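## Task

Take plate K83 out of plate nest N1 and set it on the block of real-time cycler Q1, lying flat within the block's locators, oriented so that its well A1 sits at the block corner labelled A1. Close Q1's lid over the plate using the LID key. Q1 is loose on the table, so it must finish in its original position and heading. Press START on Q1 so that a run is active at the end; an active run counts against you if anything you were required to fix is still wrong. Nothing may be in place only because the robot is holding it. Finally release everything and withdraw the gripper; resting against START or Q1's housing still counts as withdrawn.

## Robot and tools

Robot: one Kinova Gen3 seven-joint arm carrying a Robotiq 2F-85 parallel gripper, seen through a single wrist camera, cam_wrist (672x504). There is only one arm, so every command addresses that one gripper.

Frames. All positions are in the scene frame: origin on the table surface straight below the arm base, +z upward, +y to the left when facing along +x. The arm base may sit slightly tilted. In the gripper's own frame, +z runs out along the fingers and y is the axis along which the pads close. The reported end_effector_position is the point midway between the pads when closed; closed fingertips stick out about 19 mm past it, open ones about 6 mm. Closing pushes the tips roughly 13 mm further out, so keep that gap above any surface. Reported hand position can be a little off, more so at long reach.

The row. Every motion is written as one row of 9 numbers: [x, y, z, qw, qx, qy, qz, position, speed]. x, y, z are an absolute goal for the pinch point in metres, scene frame. qw, qx, qy, qz are an absolute goal orientation, w first, scene frame; repeat the desired quaternion in every row rather than copying a possibly drifted reported one. position sets finger opening in [-1, 1]: +1 fully open (85 mm), 0 about 41 mm, about -0.8 pads touching, -1 squeeze until blocked (roughly 190-235 N per pad). speed in [-1, 1] sets how fast the opening changes: about 20 mm/s at -1, 85 at 0, 150 at +1. A row is rejected if its goal lies more than 0.6 m from the last reported position along any gripper axis. Each control step, the commanded pose is trimmed to within 70 mm and 16 degrees of the measured pose; position wins over orientation if both cannot be met.

Tools.
- execute_actions {actions, pictures}: actions is an empty list (just report state, with pictures) or a list of one item. An action item is {rows, steps}: 1-15 rows, steps up to 15 (default 15), each step 1/30 s, the final row held for leftover steps; at least 5 steps. A wait item is {steps} alone, up to 300, counted from the previous result. pictures true adds camera images. The result is captured 5 steps before the action ends; those remaining steps run afterwards, while you compose your next call. After an action the arm only continues to the last trimmed pose, so check where it got to and send the rest.
- move {target, speed}: target is one absolute row as above; speed is path top speed in m/s, 0.002-0.5 (default 0.25), with rotation capped at twice that in rad/s. It follows a straight line lasting 0.5-10 s (longer ones stop short), turns the short way, does not avoid obstacles, and may overshoot the speed near full extension. Finger values are applied at the start. Its result adds a move: line, e.g. done, off_target, moving, held or fault, plus which limits fired (paced means the pose was clipped; held means a check blocked steps) and the distance to target. Images are included.
- wait {seconds}: 0-10 s of letting the scene run with no new command.
- zoom_image {camera: "cam_wrist", region: [x0, y0, x1, y1]}: enlarge part of the latest image, pixel coordinates from the top-left, at most 504x504.
- read_manual {section: "licences"}: licence text only.
- finished_scene {scene}: closes the current scene (give its number) irrevocably, grades it, and shows the next task.

Result lines. The state gives end_effector_position and end_effector_quat_wxyz. position_measured_pct is about 50 - 50 x position, so 0 means wide open; fingers halted below about 90 are holding or blocked, around 90 means pads together on nothing or something very thin. "pose unreachable" means the clearance check (which treats the mounting block as arm) altered or blocked the command; HELD flags steps where that happened. "Hand target" shows the pose currently being driven to. Joint positions are listed base to wrist.

Gripping. Grip with position -1 and keep sending it. For a gentle grip, open, then close to just under the object width. To release, command a width larger than the object. Open pads fit around a plate body across its width but not around its flange.

Cycler Q1. Facing it, upper front keys left to right: CLEAR, STOP, START, LID. LID toggles the lid; LID and START do nothing while the lid is moving. A blocked lid stops and the lamp goes red; then only CLEAR recovers it (freeing and opening). Blue lamp means a run is on. Well A1 is at the labelled short end, in the corner far from the labelled long side. Q1 is loose, so press keys and touch it gently.

Avoid: knocking anything off the table, dropping or slamming the plate, hard pushes. Contact torque at a joint's load limit (50.2 N m for the first four, 31.6 N m for wrist joints, held weight included) stops the arm 10 s. Holding loads heats motors: MOTOR HOT warns from 60 °C, and at 75 °C an OVER-TEMPERATURE FAULT lets the arm sag. Loose items may occasionally get nudged by outside disturbances.

Each tool is called after "Emit:" in YAML: its name, and indented under it one key for each argument.

## Session

Emit:
execute_actions:
  actions: []

Scene clock: 0.00 s of 10800.00 s.
end_effector_position=(+0.4913, +0.3282, +0.3361) position_measured_pct=0.0 end_effector_quat_wxyz=(+0.049, +0.149, +0.912, -0.379)
Joint positions: [-1.387  1.203  0.498  0.674  0.337  1.874  0.229]
Joint velocities: [-0.     0.001  0.002 -0.001 -0.     0.001  0.   ]
Hand target: +0.491, +0.328, +0.336; +0.049, +0.149, +0.912, -0.379

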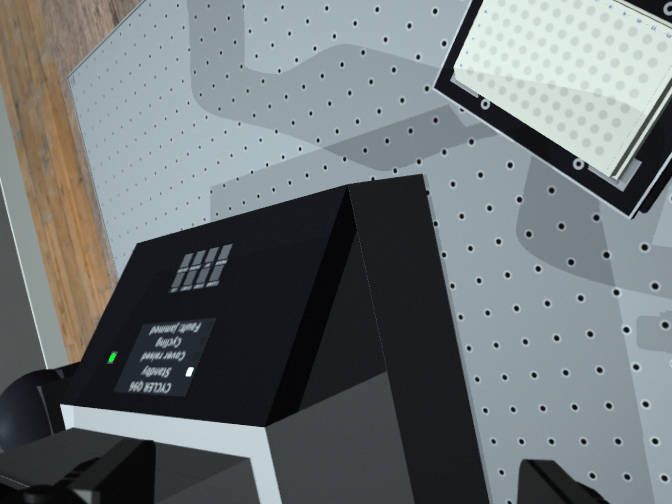

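Emit:
move:
  target: [0.42,0.12,0.45,0,0,1,0,1,0]
  speed: 0.4

Scene clock: 2.50 s of 10800.00 s.
end_effector_position=(+0.4187, +0.1209, +0.4506) position_measured_pct=0.0 end_effector_quat_wxyz=(+0.000, -0.001, +1.000, -0.000)
Joint positions: [-1.501 -0.052  0.441  2.046  0.493  1.011  0.48 ]
Joint velocities: [ 0.001 -0.011 -0.001  0.001  0.    -0.001  0.   ]
Hand target: +0.419, +0.121, +0.451; +0.000, -0.000, +1.000, +0.000
Off the commanded pose: 0.002 m, 0 deg.
Kept back: nothing.
move: done; limits=paced

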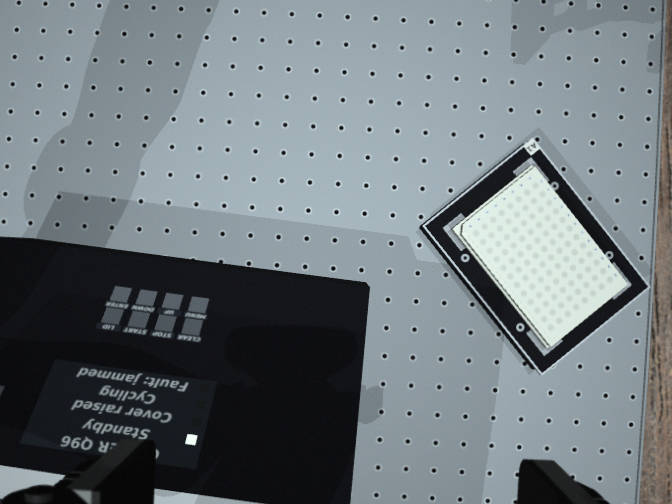

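Emit:
move:
  target: [0.52,0.0,0.44,0.174,0,0.985,0,1,0]
  speed: 0.4

Scene clock: 3.80 s of 10800.00 s.
end_effector_position=(+0.5198, +0.0006, +0.4399) position_measured_pct=0.0 end_effector_quat_wxyz=(+0.174, -0.001, +0.985, +0.001)
Joint positions: [-1.331 -0.243  0.569  2.215  0.982  0.718  0.429]
Joint velocities: [ 0.003 -0.001  0.004  0.001  0.005 -0.002 -0.005]
Hand target: +0.520, +0.000, +0.440; +0.174, -0.000, +0.985, +0.001
Off the commanded pose: 0.001 m, 0 deg.
Kept back: nothing.
move: done

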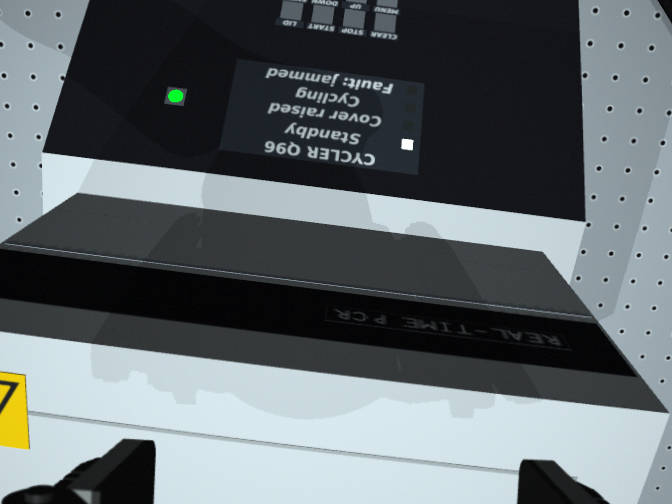

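Emit:
move:
  target: [0.41,0.29,0.25,0,0,1,0,1,0]
  speed: 0.4

Emit:
move:
  target: [0.41,0.29,0.14,0,0,1,0,1,0]
  speed: 0.4

Scene clock: 6.27 s of 10800.00 s.
end_effector_position=(+0.4104, +0.2894, +0.2507) position_measured_pct=0.0 end_effector_quat_wxyz=(-0.001, +0.002, +1.000, -0.001)
Joint positions: [-1.339  0.649  0.303  1.902  0.47   0.498  0.26 ]
Joint velocities: [ 0.003  0.004  0.    -0.001 -0.001  0.     0.001]
Hand target: +0.410, +0.289, +0.251; -0.001, +0.002, +1.000, -0.001
Off the commanded pose: 0.001 m, 0 deg.
Kept back: nothing.
move: done; limits=paced

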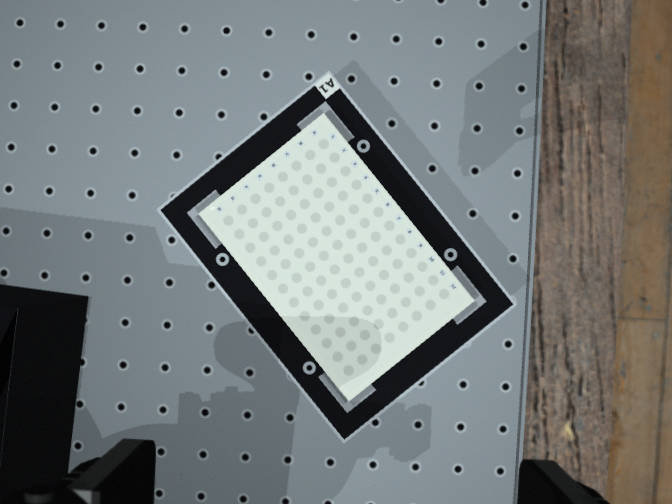

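Scene clock: 7.23 s of 10800.00 s.
end_effector_position=(+0.4102, +0.2902, +0.1404) position_measured_pct=0.0 end_effector_quat_wxyz=(+0.000, +0.001, +1.000, +0.000)
Joint positions: [-1.263  0.906  0.343  1.86   0.515  0.254  0.213]
Joint velocities: [ 0.     0.005  0.    -0.003  0.    -0.001 -0.   ]
Hand target: +0.410, +0.290, +0.140; +0.000, +0.001, +1.000, -0.000
Off the commanded pose: 0.000 m, 0 deg.
Kept back: nothing.
move: done

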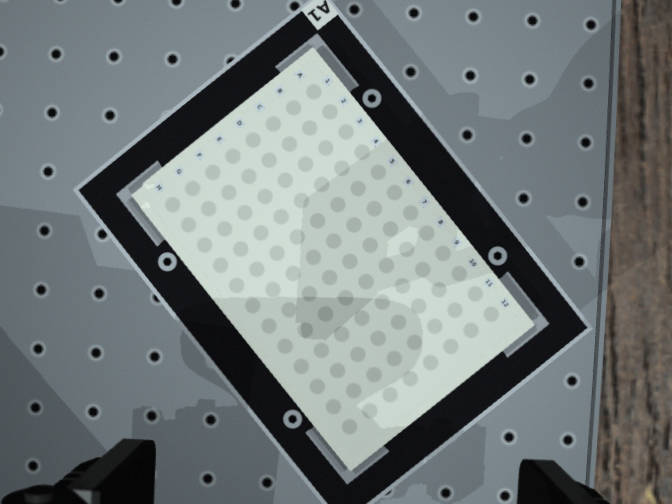

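Emit:
move:
  target: [0.398,0.323,0.14,0,-0.360,0.933,0,1,0]
  speed: 0.4

Scene clock: 9.30 s of 10800.00 s.
end_effector_position=(+0.3977, +0.3232, +0.1402) position_measured_pct=0.0 end_effector_quat_wxyz=(-0.000, -0.360, +0.933, +0.000)
Joint positions: [-1.214  0.917  0.174  1.796  0.779  0.377  0.673]
Joint velocities: [ 0.006 -0.    -0.002 -0.002 -0.002  0.002  0.005]
Hand target: +0.398, +0.323, +0.140; -0.000, -0.360, +0.933, +0.000
Off the commanded pose: 0.000 m, 0 deg.
Kept back: nothing.
move: done

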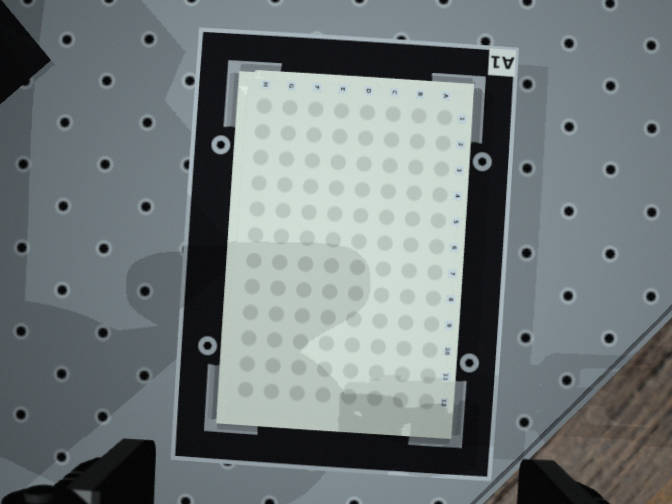

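Emit:
move:
  target: [0.45,-0.04,0.27,0,0,1,0,-1,1]
  speed: 0.4

Scene clock: 12.00 s of 10800.00 s.
end_effector_position=(+0.4505, -0.0379, +0.2702) position_measured_pct=91.7 end_effector_quat_wxyz=(+0.003, -0.002, +1.000, +0.000)
Joint positions: [-0.39   0.255  0.095  2.243  0.519  0.27   1.001]
Joint velocities: [ 0.035 -0.    -0.011 -0.008 -0.03   0.006  0.035]
Hand target: +0.450, -0.039, +0.270; +0.003, -0.001, +1.000, -0.000
Off the commanded pose: 0.002 m, 0 deg.
Kept back: nothing.
move: done; limits=paced

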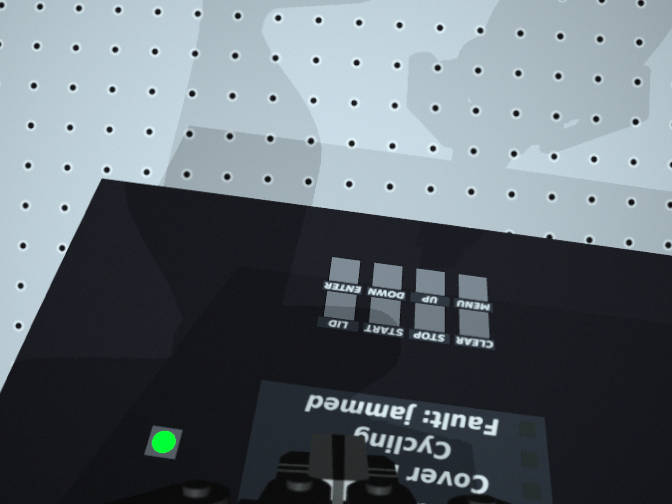

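Emit:
move:
  target: [0.410,-0.039,0.175,0,0,1,0,-1,1]
  speed: 0.2

Scene clock: 13.70 s of 10800.00 s.
end_effector_position=(+0.4105, -0.0398, +0.1753) position_measured_pct=91.7 end_effector_quat_wxyz=(+0.000, +0.002, +1.000, -0.000)
Joint positions: [-0.606  0.601  0.465  2.352  0.576 -0.207  0.914]
Joint velocities: [-0.02   0.012  0.004  0.002 -0.008 -0.007  0.005]
Hand target: +0.410, -0.039, +0.175; -0.000, +0.001, +1.000, +0.000
Off the commanded pose: 0.001 m, 0 deg.
Kept back: nothing.
move: done

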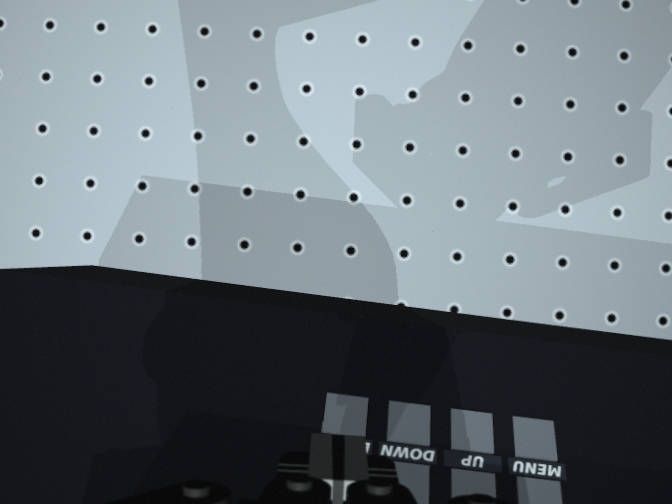

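Emit:
move:
  target: [0.408,-0.038,0.153,0,0,1,0,-1,1]
  speed: 0.05

Emit:
move:
  target: [0.408,-0.038,0.146,0,0,1,0,-1,1]
  speed: 0.01

Scene clock: 15.03 s of 10800.00 s.
end_effector_position=(+0.4051, -0.0384, +0.1542) position_measured_pct=91.7 end_effector_quat_wxyz=(-0.002, +0.000, +1.000, -0.000)
Joint positions: [-0.609  0.682  0.48   2.345  0.554 -0.277  0.923]
Joint velocities: [-0.001  0.007 -0.001  0.    -0.001 -0.004  0.002]
Hand target: +0.408, -0.038, +0.153; +0.000, +0.000, +1.000, -0.000
Off the commanded pose: 0.003 m, 0 deg.
Kept back: nothing.
move: done

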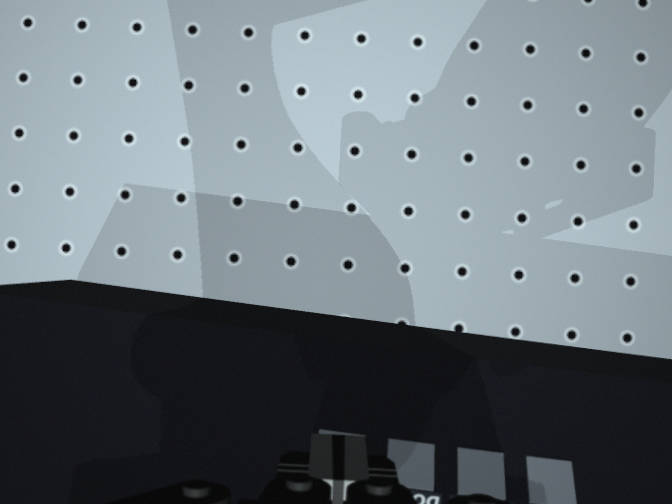

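Scene clock: 16.13 s of 10800.00 s.
end_effector_position=(+0.4047, -0.0384, +0.1531) position_measured_pct=91.7 end_effector_quat_wxyz=(-0.000, +0.003, +1.000, +0.001)
Joint positions: [-0.608  0.688  0.484  2.35   0.549 -0.293  0.924]
Joint velocities: [ 0.001  0.001 -0.     0.002 -0.001 -0.001  0.001]
Hand target: +0.408, -0.038, +0.146; -0.000, +0.000, +1.000, +0.000
Off the commanded pose: 0.008 m, 0 deg.
Kept back: nothing.
move: off_target

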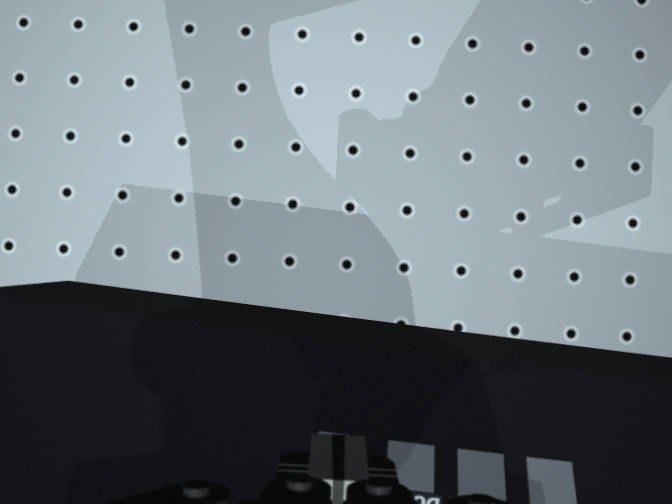

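Emit:
move:
  target: [0.40,-0.038,0.19,0,0,1,0,-1,1]
  speed: 0.1

Emit:
move:
  target: [0.40,0.0,0.40,0.174,0,0.985,0,-1,1]
  speed: 0.3

Scene clock: 17.17 s of 10800.00 s.
end_effector_position=(+0.3996, -0.0381, +0.1896) position_measured_pct=91.7 end_effector_quat_wxyz=(-0.001, -0.000, +1.000, -0.000)
Joint positions: [-0.642  0.562  0.491  2.395  0.567 -0.204  0.925]
Joint velocities: [-0.002 -0.01  -0.001  0.     0.001  0.002  0.001]
Hand target: +0.400, -0.038, +0.190; -0.000, -0.000, +1.000, +0.000
Off the commanded pose: 0.001 m, 0 deg.
Kept back: nothing.
move: done

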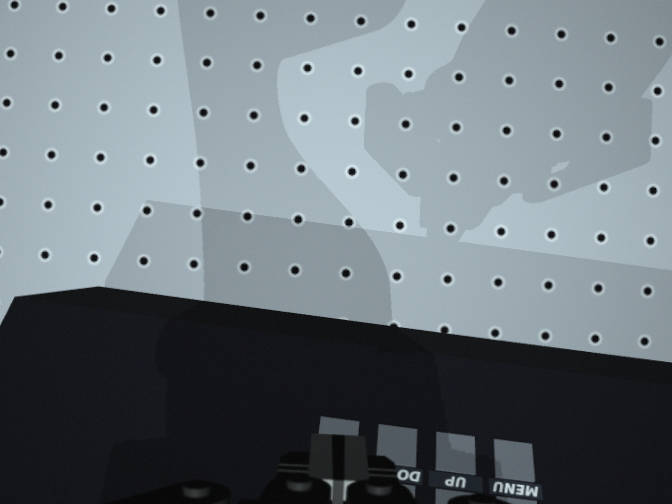

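Scene clock: 20.10 s of 10800.00 s.
end_effector_position=(+0.3992, +0.0007, +0.3993) position_measured_pct=91.7 end_effector_quat_wxyz=(+0.173, -0.004, +0.985, +0.001)
Joint positions: [ 0.16  -0.303 -0.71   2.571  0.95   0.206  0.329]
Joint velocities: [ 0.095 -0.012 -0.081  0.014  0.082 -0.029 -0.092]
Hand target: +0.399, -0.000, +0.399; +0.173, -0.002, +0.985, -0.000
Off the commanded pose: 0.001 m, 0 deg.
Kept back: nothing.
move: done; limits=paced

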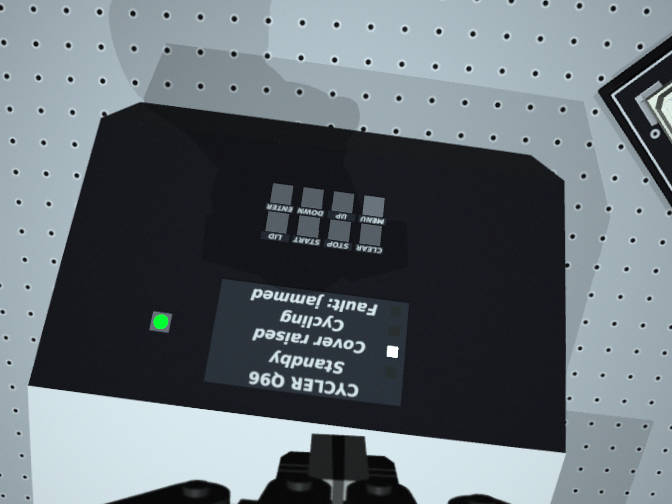

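Emit:
move:
  target: [0.52,-0.02,0.42,0.174,0,0.985,0,1,1]
  speed: 0.3

Scene clock: 21.43 s of 10800.00 s.
end_effector_position=(+0.5204, -0.0202, +0.4204) position_measured_pct=0.0 end_effector_quat_wxyz=(+0.175, +0.001, +0.985, -0.000)
Joint positions: [ 0.004 -0.135 -0.436  2.223  0.619  0.376  0.843]
Joint velocities: [-0.012  0.003  0.01  -0.005 -0.034  0.001  0.04 ]
Hand target: +0.520, -0.020, +0.420; +0.175, +0.000, +0.985, +0.001
Off the commanded pose: 0.001 m, 0 deg.
Kept back: nothing.
move: done

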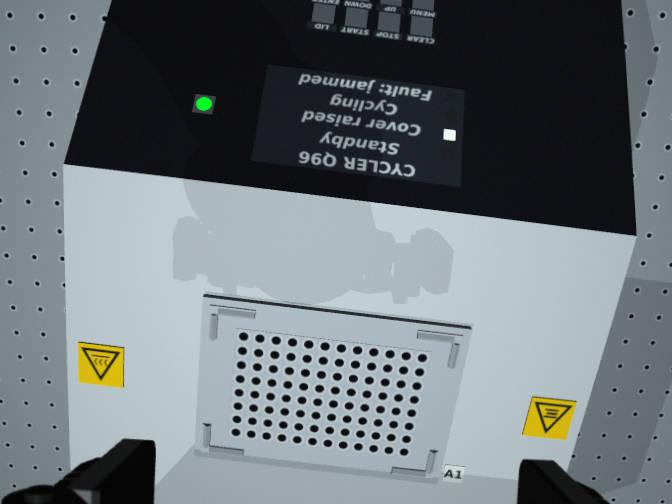

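Emit:
move:
  target: [0.575,-0.085,0.34,0,0.7071,0.7071,0,1,1]
  speed: 0.4

Scene clock: 24.23 s of 10800.00 s.
end_effector_position=(+0.5756, -0.0847, +0.3407) position_measured_pct=0.0 end_effector_quat_wxyz=(+0.001, +0.707, +0.707, +0.000)
Joint positions: [ 0.099  0.253 -0.369  1.761  0.33   0.754 -0.235]
Joint velocities: [ 0.001  0.006  0.001 -0.003 -0.001  0.002 -0.002]
Hand target: +0.576, -0.085, +0.340; +0.001, +0.707, +0.707, +0.000
Off the commanded pose: 0.001 m, 0 deg.
Kept back: nothing.
move: done

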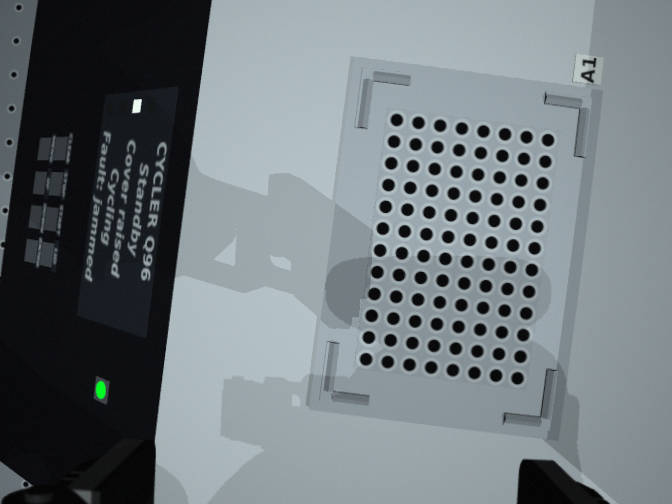

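Emit:
move:
  target: [0.56,-0.03,0.40,0.342,0,0.94,0,1,1]
  speed: 0.4

Scene clock: 27.50 s of 10800.00 s.
end_effector_position=(+0.5585, -0.0308, +0.3992) position_measured_pct=0.0 end_effector_quat_wxyz=(+0.339, -0.001, +0.941, +0.000)
Joint positions: [-0.093  0.008 -0.33   2.477  2.562  0.508 -1.053]
Joint velocities: [ 0.004  0.003  0.007  0.004  0.029  0.001 -0.023]
Hand target: +0.558, -0.031, +0.399; +0.339, -0.000, +0.941, +0.000
Off the commanded pose: 0.002 m, 0 deg.
Kept back: nothing.
move: done

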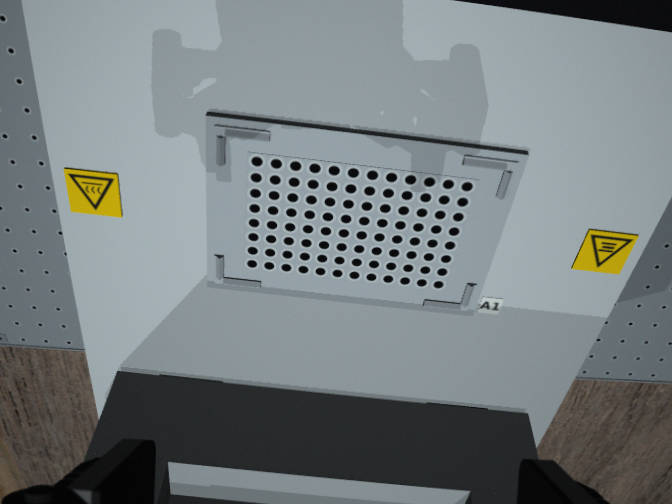

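Emit:
move:
  target: [0.3565,0.2865,0.12,0,-0.360,0.933,0,1,1]
  speed: 0.4

Emit:
move:
  target: [0.3565,0.2865,0.07,0,-0.360,0.933,0,1,1]
  speed: 0.1

Scene clock: 30.50 s of 10800.00 s.
end_effector_position=(+0.3577, +0.2863, +0.1216) position_measured_pct=0.0 end_effector_quat_wxyz=(-0.000, -0.359, +0.933, -0.000)
Joint positions: [-0.799  0.976 -0.43   1.945  1.542  0.733  0.053]
Joint velocities: [-0.003  0.008 -0.    -0.008 -0.01   0.003  0.011]
Hand target: +0.357, +0.286, +0.121; -0.001, -0.359, +0.933, -0.000
Off the commanded pose: 0.002 m, 0 deg.
Kept back: nothing.
move: done; limits=paced

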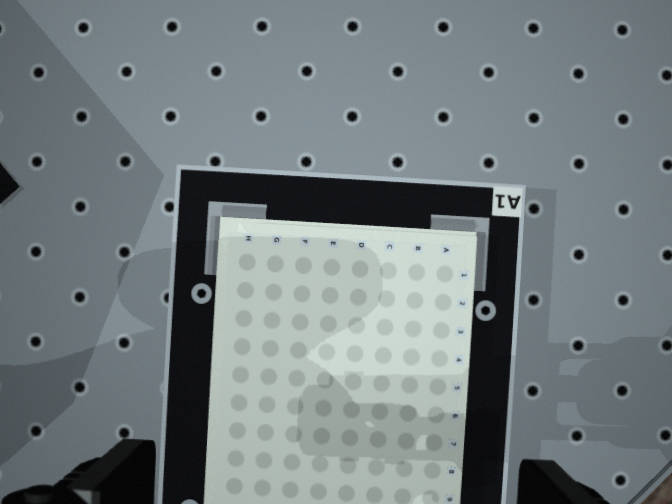

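Scene clock: 31.37 s of 10800.00 s.
end_effector_position=(+0.3568, +0.2867, +0.0703) position_measured_pct=0.0 end_effector_quat_wxyz=(+0.000, -0.360, +0.933, +0.000)
Joint positions: [-0.783  1.091 -0.388  1.885  1.663  0.706 -0.009]
Joint velocities: [-0.     0.007  0.001 -0.001  0.001 -0.002 -0.001]
Hand target: +0.357, +0.287, +0.070; -0.000, -0.360, +0.933, +0.000
Off the commanded pose: 0.000 m, 0 deg.
Kept back: nothing.
move: done

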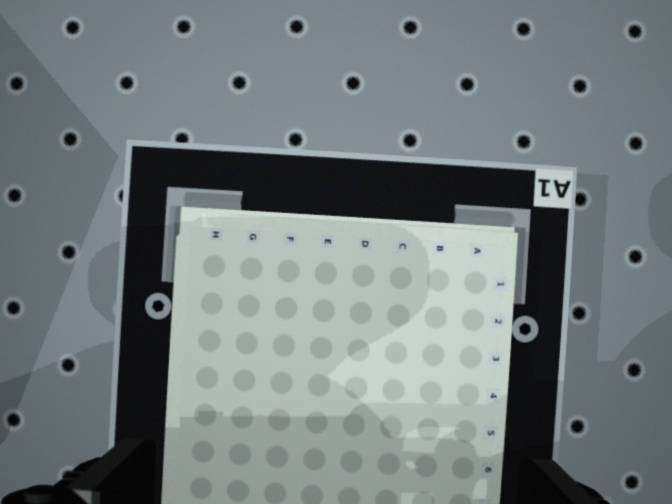

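Emit:
move:
  target: [0.3568,0.2867,0.051,0,-0.360,0.933,0,1,1]
  speed: 0.03

Emit:
move:
  target: [0.3568,0.2867,0.051,0,-0.360,0.933,0,-1,-1]

Emit:
move:
  target: [0.3568,0.2867,0.08,0,-0.360,0.933,0,-1,-1]
  speed: 0.05

Scene clock: 32.50 s of 10800.00 s.
end_effector_position=(+0.3571, +0.2871, +0.0538) position_measured_pct=0.0 end_effector_quat_wxyz=(+0.001, -0.360, +0.933, -0.000)
Joint positions: [-0.776  1.128 -0.377  1.861  1.697  0.701 -0.023]
Joint velocities: [0.001 0.001 0.001 0.002 0.002 0.002 0.001]
Hand target: +0.357, +0.287, +0.051; -0.000, -0.360, +0.933, +0.000
Off the commanded pose: 0.003 m, 0 deg.
Kept back: nothing.
move: done

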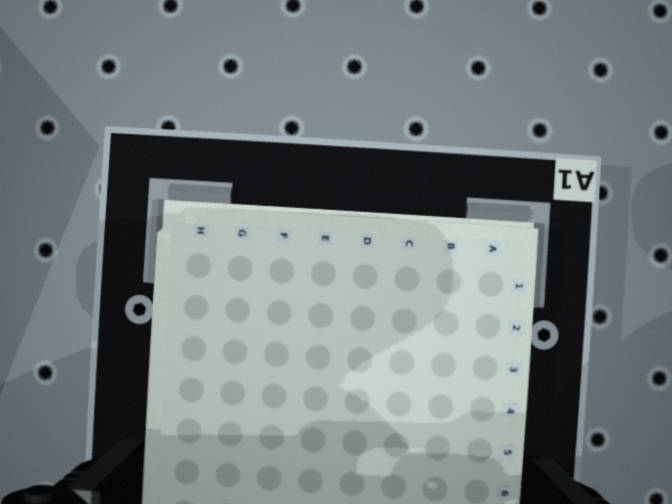

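Scene clock: 33.57 s of 10800.00 s.
end_effector_position=(+0.3582, +0.2868, +0.0573) position_measured_pct=10.7 end_effector_quat_wxyz=(+0.002, -0.360, +0.933, -0.001)
Joint positions: [-0.776  1.12  -0.381  1.866  1.695  0.706 -0.023]
Joint velocities: [ 0.002  0.    -0.002  0.     0.001  0.001  0.001]
Hand target: +0.357, +0.287, +0.051; -0.000, -0.360, +0.933, -0.000
Off the commanded pose: 0.007 m, 0 deg.
Kept back: nothing.
move: off_target

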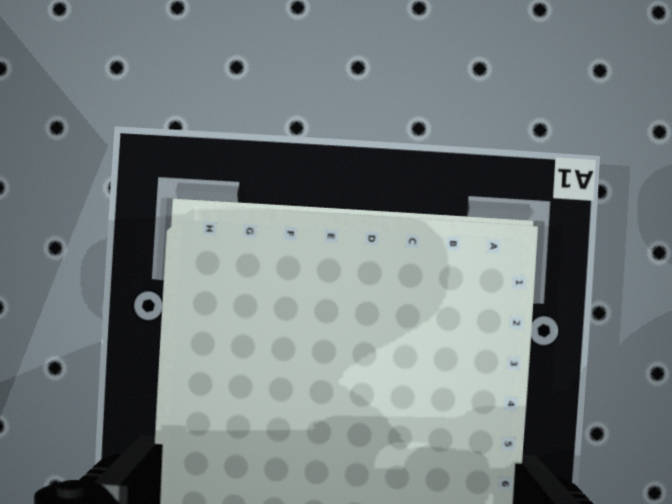

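Scene clock: 34.33 s of 10800.00 s.
end_effector_position=(+0.3566, +0.2866, +0.0798) position_measured_pct=10.7 end_effector_quat_wxyz=(-0.000, -0.360, +0.933, -0.000)
Joint positions: [-0.785  1.07  -0.397  1.898  1.643  0.713  0.002]
Joint velocities: [-0.001 -0.005 -0.    -0.001 -0.001  0.001  0.001]
Hand target: +0.357, +0.287, +0.080; +0.000, -0.360, +0.933, -0.000
Off the commanded pose: 0.000 m, 0 deg.
Kept back: nothing.
move: done

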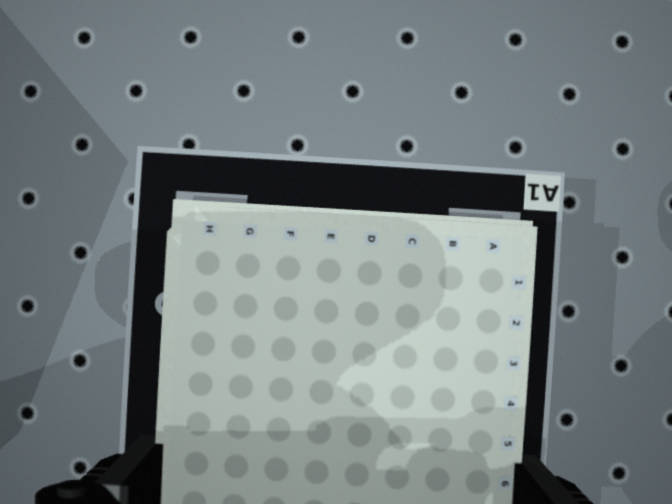

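Emit:
move:
  target: [0.40,0.24,0.30,0,0.2,0.98,0,-1,-1]
  speed: 0.3

Emit:
move:
  target: [0.621,-0.024,0.29,0,0.7308,0.6826,0,-1,-1]
  speed: 0.3

Scene clock: 37.00 s of 10800.00 s.
end_effector_position=(+0.3998, +0.2400, +0.2994) position_measured_pct=10.7 end_effector_quat_wxyz=(+0.001, +0.199, +0.980, +0.000)
Joint positions: [-0.709  0.506 -0.569  2.017  1.001  0.84  -0.582]
Joint velocities: [ 0.001 -0.004 -0.     0.    -0.001 -0.     0.   ]
Hand target: +0.400, +0.240, +0.300; +0.001, +0.199, +0.980, +0.000
Off the commanded pose: 0.001 m, 0 deg.
Kept back: nothing.
move: done

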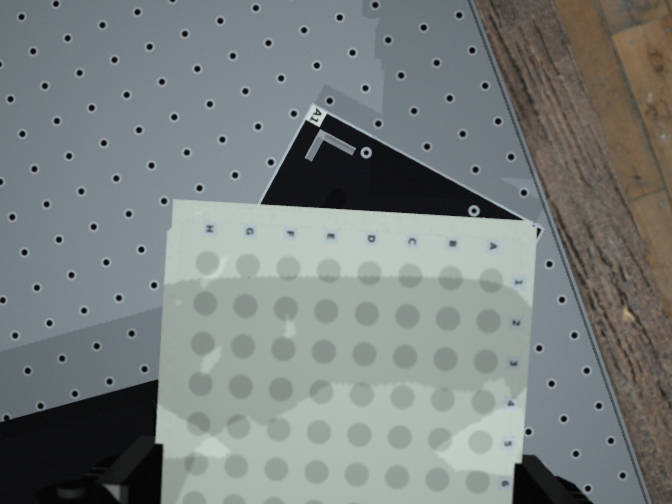

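Scene clock: 39.50 s of 10800.00 s.
end_effector_position=(+0.6218, -0.0227, +0.2904) position_measured_pct=10.7 end_effector_quat_wxyz=(+0.001, +0.731, +0.683, +0.002)
Joint positions: [-0.054  0.431 -0.387  1.63   0.507  0.768 -0.549]
Joint velocities: [ 0.004  0.004  0.003 -0.002 -0.003  0.002  0.002]
Hand target: +0.622, -0.023, +0.290; +0.001, +0.731, +0.682, +0.002
Off the commanded pose: 0.002 m, 0 deg.
Kept back: nothing.
move: done

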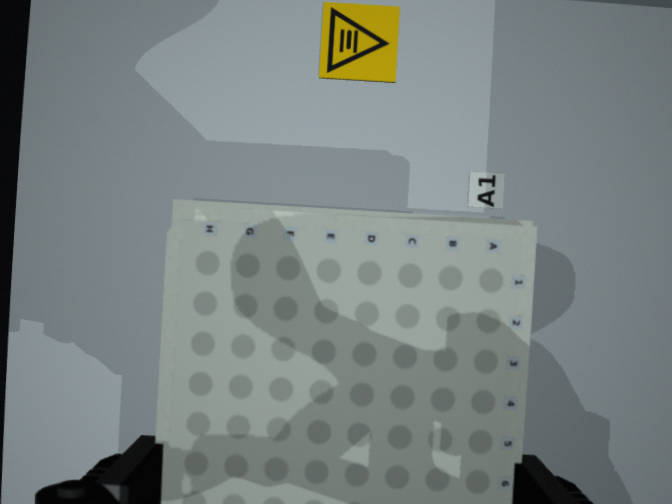

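Emit:
move:
  target: [0.6179,-0.069,0.262,0,0.7308,0.6826,0,-1,-1]
  speed: 0.1

Scene clock: 40.63 s of 10800.00 s.
end_effector_position=(+0.6181, -0.0687, +0.2622) position_measured_pct=10.7 end_effector_quat_wxyz=(+0.000, +0.731, +0.683, +0.000)
Joint positions: [ 0.048  0.472 -0.383  1.641  0.497  0.699 -0.451]
Joint velocities: [ 0.005  0.002  0.002  0.001 -0.002 -0.001  0.003]
Hand target: +0.618, -0.069, +0.262; +0.000, +0.731, +0.683, +0.000
Off the commanded pose: 0.000 m, 0 deg.
Kept back: nothing.
move: done

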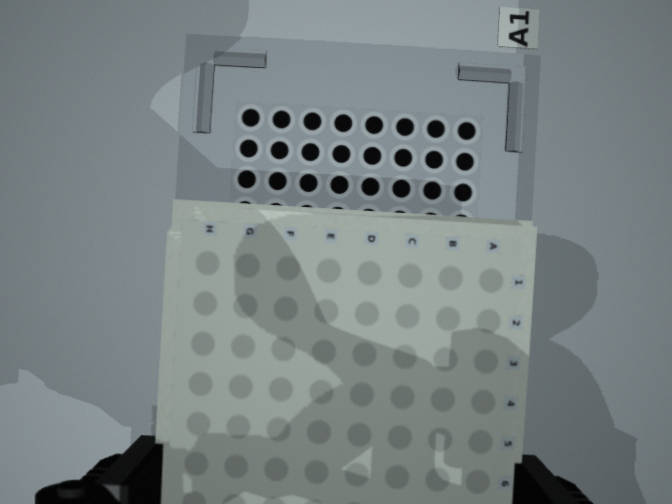

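Emit:
move:
  target: [0.6213,-0.0268,0.246,0,0.7308,0.6826,0,-1,-1]
  speed: 0.05

Emit:
move:
  target: [0.6213,-0.0268,0.233,0,0.7308,0.6826,0,-1,-1]
  speed: 0.01

Scene clock: 42.23 s of 10800.00 s.
end_effector_position=(+0.6213, -0.0272, +0.2461) position_measured_pct=10.7 end_effector_quat_wxyz=(-0.000, +0.731, +0.682, -0.000)
Joint positions: [-0.066  0.512 -0.348  1.635  0.551  0.688 -0.575]
Joint velocities: [-0.004  0.002 -0.002 -0.002  0.002  0.001 -0.003]
Hand target: +0.621, -0.027, +0.246; -0.000, +0.731, +0.683, -0.000
Off the commanded pose: 0.000 m, 0 deg.
Kept back: nothing.
move: done

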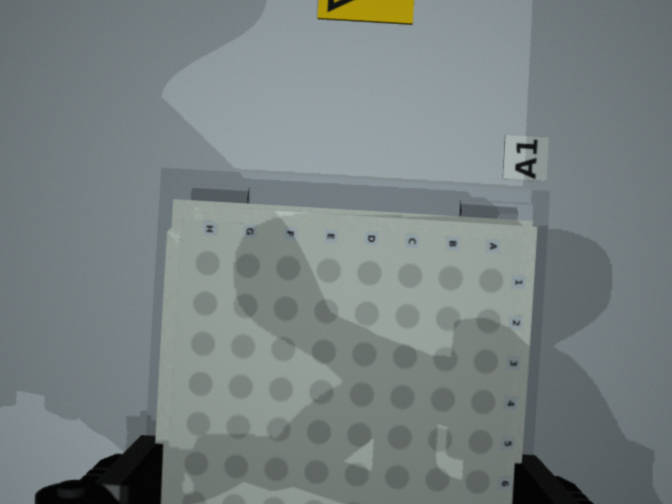

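Scene clock: 43.77 s of 10800.00 s.
end_effector_position=(+0.6215, -0.0269, +0.2332) position_measured_pct=10.7 end_effector_quat_wxyz=(+0.000, +0.731, +0.683, +0.000)
Joint positions: [-0.073  0.537 -0.336  1.634  0.567  0.664 -0.587]
Joint velocities: [-0.001  0.002  0.001 -0.     0.001 -0.     0.   ]
Hand target: +0.621, -0.027, +0.233; -0.000, +0.731, +0.683, +0.000
Off the commanded pose: 0.000 m, 0 deg.
Kept back: nothing.
move: done

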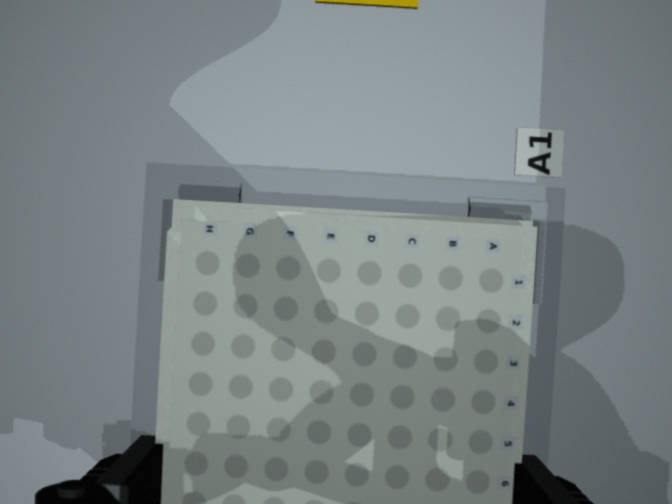

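Emit:
move:
  target: [0.6215,-0.0268,0.228,0,0.7308,0.6826,0,-1,-1]
  speed: 0.008

Scene clock: 44.87 s of 10800.00 s.
end_effector_position=(+0.6216, -0.0268, +0.2324) position_measured_pct=10.7 end_effector_quat_wxyz=(+0.001, +0.731, +0.683, +0.000)
Joint positions: [-0.075  0.538 -0.333  1.636  0.57   0.661 -0.592]
Joint velocities: [-0.001 -0.     0.001  0.     0.    -0.001  0.001]
Hand target: +0.621, -0.027, +0.228; -0.000, +0.731, +0.683, -0.000
Off the commanded pose: 0.004 m, 0 deg.
Kept back: nothing.
move: off_target

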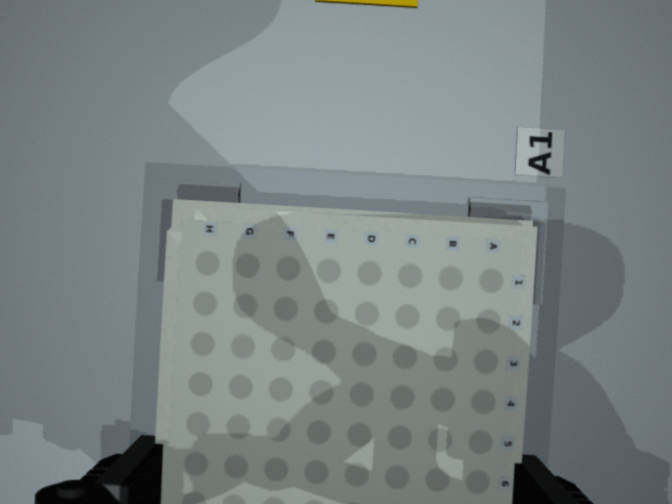

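Emit:
move:
  target: [0.6215,-0.0268,0.2325,0,0.7308,0.6826,0,1,-0.5]

Emit:
move:
  target: [0.6215,-0.0268,0.28,0,0.7308,0.6826,0,1,0]
  speed: 0.1

Emit:
move:
  target: [0.59,-0.08,0.33,0,0.7308,0.6826,0,1,0]

Scene clock: 45.80 s of 10800.00 s.
end_effector_position=(+0.6215, -0.0268, +0.2325) position_measured_pct=0.0 end_effector_quat_wxyz=(+0.000, +0.731, +0.683, +0.000)
Joint positions: [-0.073  0.538 -0.335  1.634  0.567  0.663 -0.587]
Joint velocities: [ 0.     0.     0.001 -0.    -0.    -0.001 -0.   ]
Hand target: +0.622, -0.027, +0.233; +0.000, +0.731, +0.683, -0.000
Off the commanded pose: 0.000 m, 0 deg.
Kept back: nothing.
move: done

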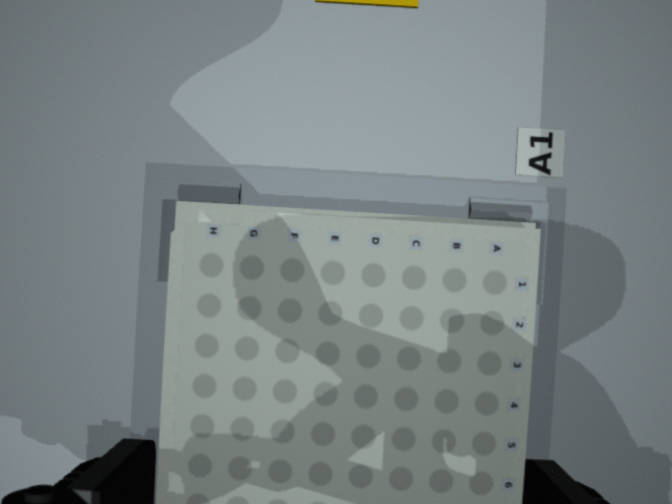

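Scene clock: 46.63 s of 10800.00 s.
end_effector_position=(+0.6214, -0.0266, +0.2797) position_measured_pct=0.0 end_effector_quat_wxyz=(-0.000, +0.731, +0.683, -0.000)
Joint positions: [-0.054  0.45  -0.374  1.629  0.51   0.751 -0.543]
Joint velocities: [ 0.002 -0.004  0.001 -0.001 -0.001  0.001  0.   ]
Hand target: +0.621, -0.027, +0.280; +0.000, +0.731, +0.683, -0.000
Off the commanded pose: 0.000 m, 0 deg.
Kept back: nothing.
move: done

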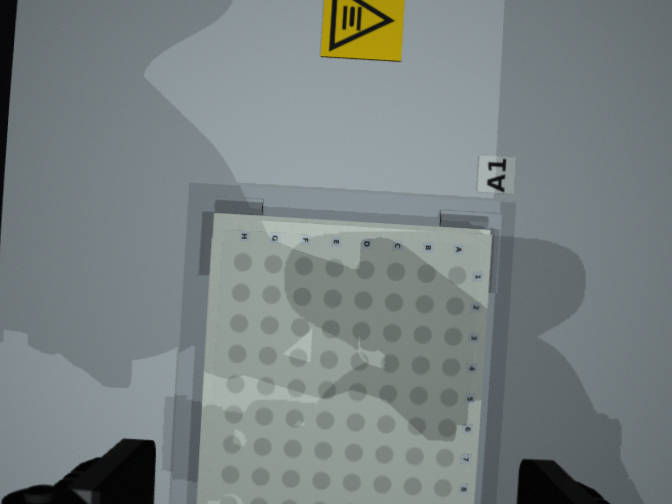

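Scene clock: 47.60 s of 10800.00 s.
end_effector_position=(+0.5900, -0.0797, +0.3298) position_measured_pct=0.0 end_effector_quat_wxyz=(+0.000, +0.731, +0.683, -0.000)
Joint positions: [ 0.111  0.302 -0.414  1.716  0.381  0.769 -0.35 ]
Joint velocities: [ 0.002 -0.001  0.001 -0.    -0.001  0.     0.   ]
Hand target: +0.590, -0.080, +0.330; +0.000, +0.731, +0.683, -0.000
Off the commanded pose: 0.000 m, 0 deg.
Kept back: nothing.
move: done

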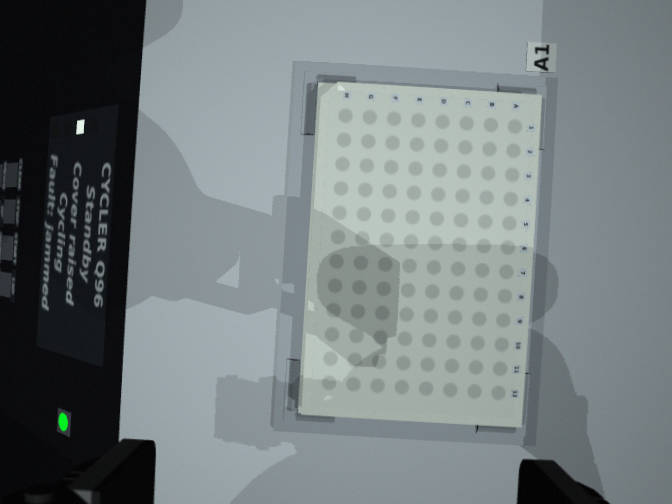

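Emit:
zoom_image:
  camera: "cam_wrist"
  region: [260,40,580,460]

Emit:
move:
  target: [0.53,-0.03,0.33,0.342,0,0.94,0,1,0]
  speed: 0.35

Region (260, 40, 580, 460) of cam_wrist's 672x504 image, scaled by 1.200; it fills the left 384 columns of this view, and the rest is white.

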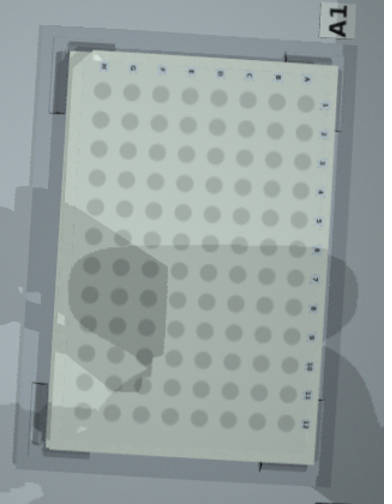

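Scene clock: 50.87 s of 10800.00 s.
end_effector_position=(+0.5295, -0.0309, +0.3295) position_measured_pct=0.0 end_effector_quat_wxyz=(+0.325, -0.001, +0.946, -0.000)
Joint positions: [ 0.017  0.282 -0.474  2.583  2.671  0.847 -1.15 ]
Joint velocities: [ 0.213  0.035 -0.239 -0.001 -0.045  0.042  0.082]
Hand target: +0.529, -0.031, +0.329; +0.325, -0.000, +0.946, -0.000
Off the commanded pose: 0.001 m, 2 deg.
joint sent to its limit — the command would take joint 4 (elbow) past its upper limit, so that joint was sent only as far as its limit.
Kept back: nothing.
move: done

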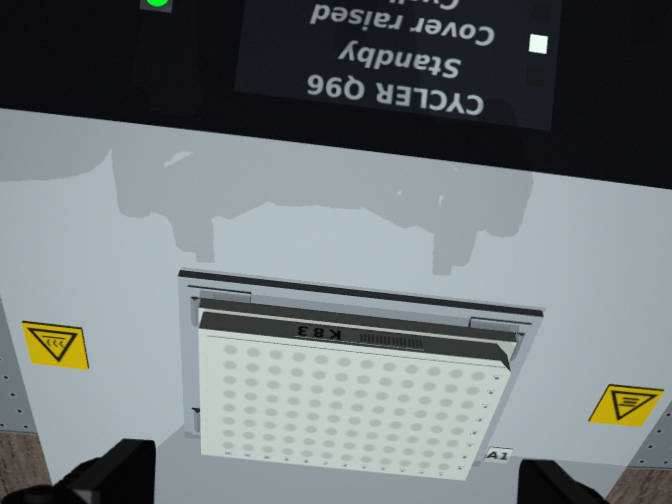

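Emit:
zoom_image:
  camera: "cam_wrist"
  region: [160,250,560,500]

Region (160, 250, 560, 500) of cam_wrist's 672x504 image, scaled by 1.260; it fills the top 315 rows of this view, and the rest is white.

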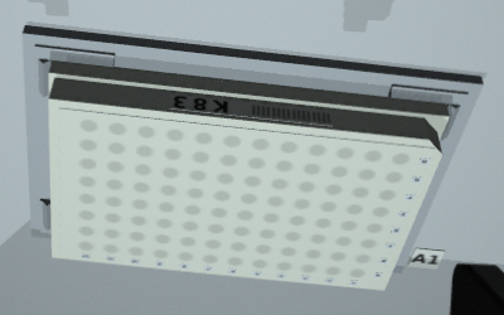

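Emit:
move:
  target: [0.43,-0.038,0.27,0,0,1,0,-1,1]
  speed: 0.3

Emit:
move:
  target: [0.408,-0.038,0.165,0,0,1,0,-1,1]
  speed: 0.15

Emit:
move:
  target: [0.408,-0.038,0.151,0,0,1,0,-1,1]
  speed: 0.02

Emit:
move:
  target: [0.405,-0.030,0.185,0,0,1,0,-1,1]
  speed: 0.1

Emit:
move:
  target: [0.43,-0.02,0.33,0.13,0,0.9915,0,-1,1]
  speed: 0.2

Scene clock: 54.80 s of 10800.00 s.
end_effector_position=(+0.4311, -0.0357, +0.2708) position_measured_pct=91.7 end_effector_quat_wxyz=(+0.003, -0.000, +1.000, +0.001)
Joint positions: [-0.231  0.243 -0.109  2.299  0.791  0.274  0.713]
Joint velocities: [ 0.04   0.001 -0.025 -0.011 -0.055  0.012  0.064]
Hand target: +0.431, -0.037, +0.271; +0.002, +0.001, +1.000, +0.000
Off the commanded pose: 0.003 m, 0 deg.
Kept back: nothing.
move: done

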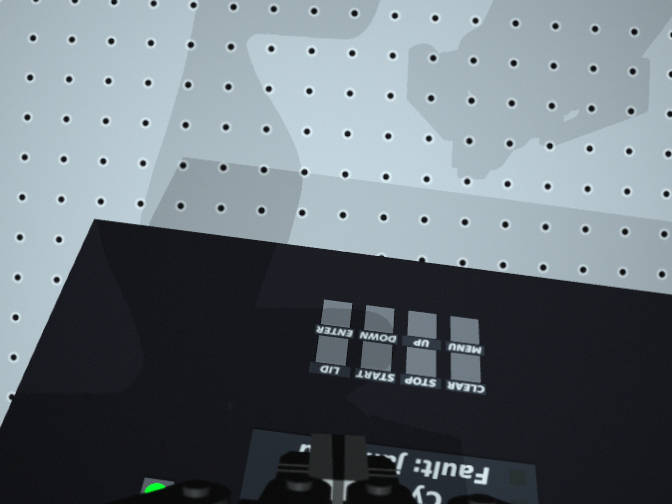

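Scene clock: 56.47 s of 10800.00 s.
end_effector_position=(+0.4086, -0.0390, +0.1652) position_measured_pct=91.7 end_effector_quat_wxyz=(+0.000, +0.003, +1.000, +0.000)
Joint positions: [-0.731  0.695  0.658  2.354  0.861 -0.337  0.601]
Joint velocities: [-0.028  0.017  0.012  0.011 -0.026 -0.021  0.021]
Hand target: +0.408, -0.038, +0.165; -0.000, +0.001, +1.000, +0.000
Off the commanded pose: 0.001 m, 0 deg.
Kept back: nothing.
move: done

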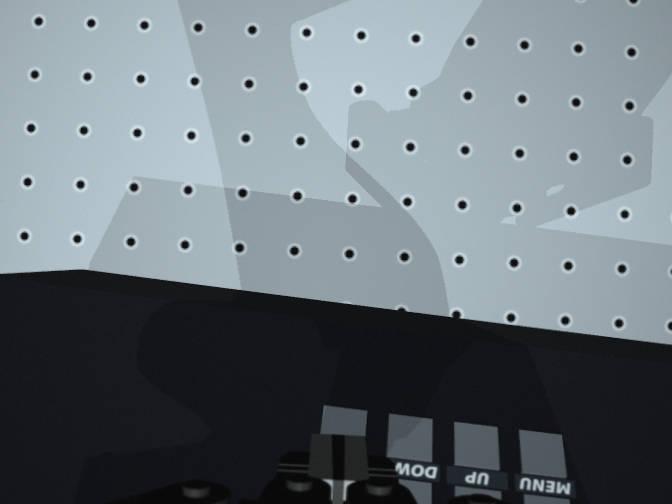

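Scene clock: 57.40 s of 10800.00 s.
end_effector_position=(+0.4047, -0.0383, +0.1536) position_measured_pct=91.7 end_effector_quat_wxyz=(-0.002, +0.001, +1.000, +0.000)
Joint positions: [-0.732  0.744  0.668  2.351  0.834 -0.379  0.619]
Joint velocities: [-0.001  0.001  0.001  0.001 -0.003 -0.     0.001]
Hand target: +0.408, -0.038, +0.151; +0.000, +0.000, +1.000, -0.000
Off the commanded pose: 0.004 m, 0 deg.
Kept back: nothing.
move: off_target

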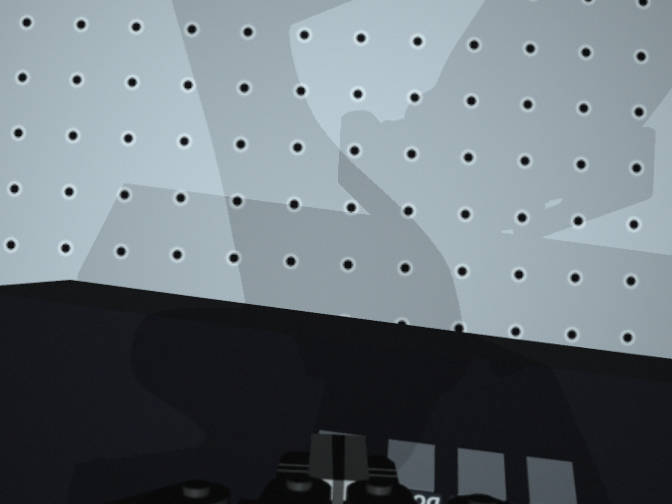

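Scene clock: 58.20 s of 10800.00 s.
end_effector_position=(+0.4045, -0.0301, +0.1847) position_measured_pct=91.7 end_effector_quat_wxyz=(-0.001, -0.000, +1.000, -0.000)
Joint positions: [-0.774  0.626  0.653  2.38   0.872 -0.274  0.582]
Joint velocities: [-0.001 -0.011 -0.003 -0.001  0.003  0.004 -0.003]
Hand target: +0.405, -0.030, +0.185; -0.000, -0.000, +1.000, +0.000
Off the commanded pose: 0.001 m, 0 deg.
Kept back: nothing.
move: done

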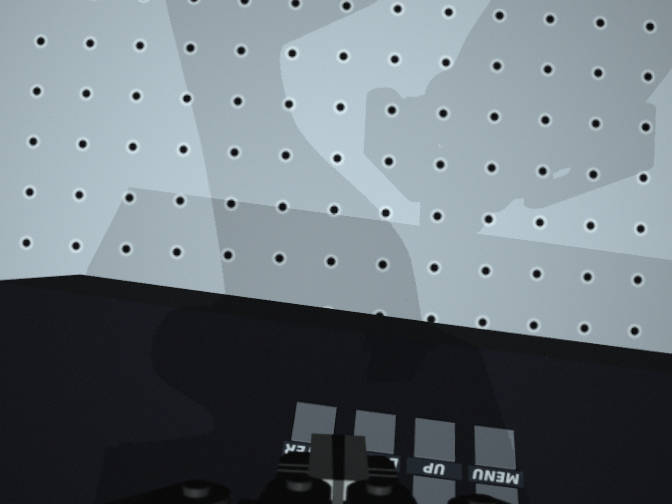

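Scene clock: 61.23 s of 10800.00 s.
end_effector_position=(+0.4287, -0.0201, +0.3294) position_measured_pct=91.7 end_effector_quat_wxyz=(+0.126, -0.001, +0.992, +0.001)
Joint positions: [-1.53   0.016  1.099  2.543  1.754  0.237 -0.324]
Joint velocities: [ 0.024  0.014 -0.019  0.029  0.262 -0.    -0.265]
Hand target: +0.429, -0.020, +0.329; +0.127, -0.001, +0.992, +0.001
Off the commanded pose: 0.001 m, 1 deg.
Kept back: nothing.
move: done

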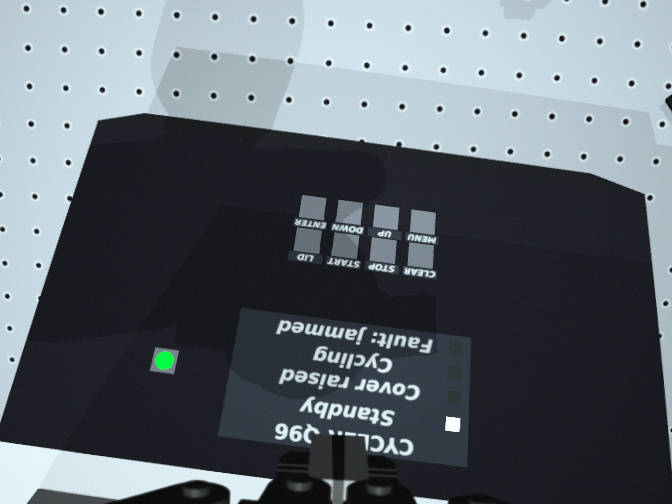

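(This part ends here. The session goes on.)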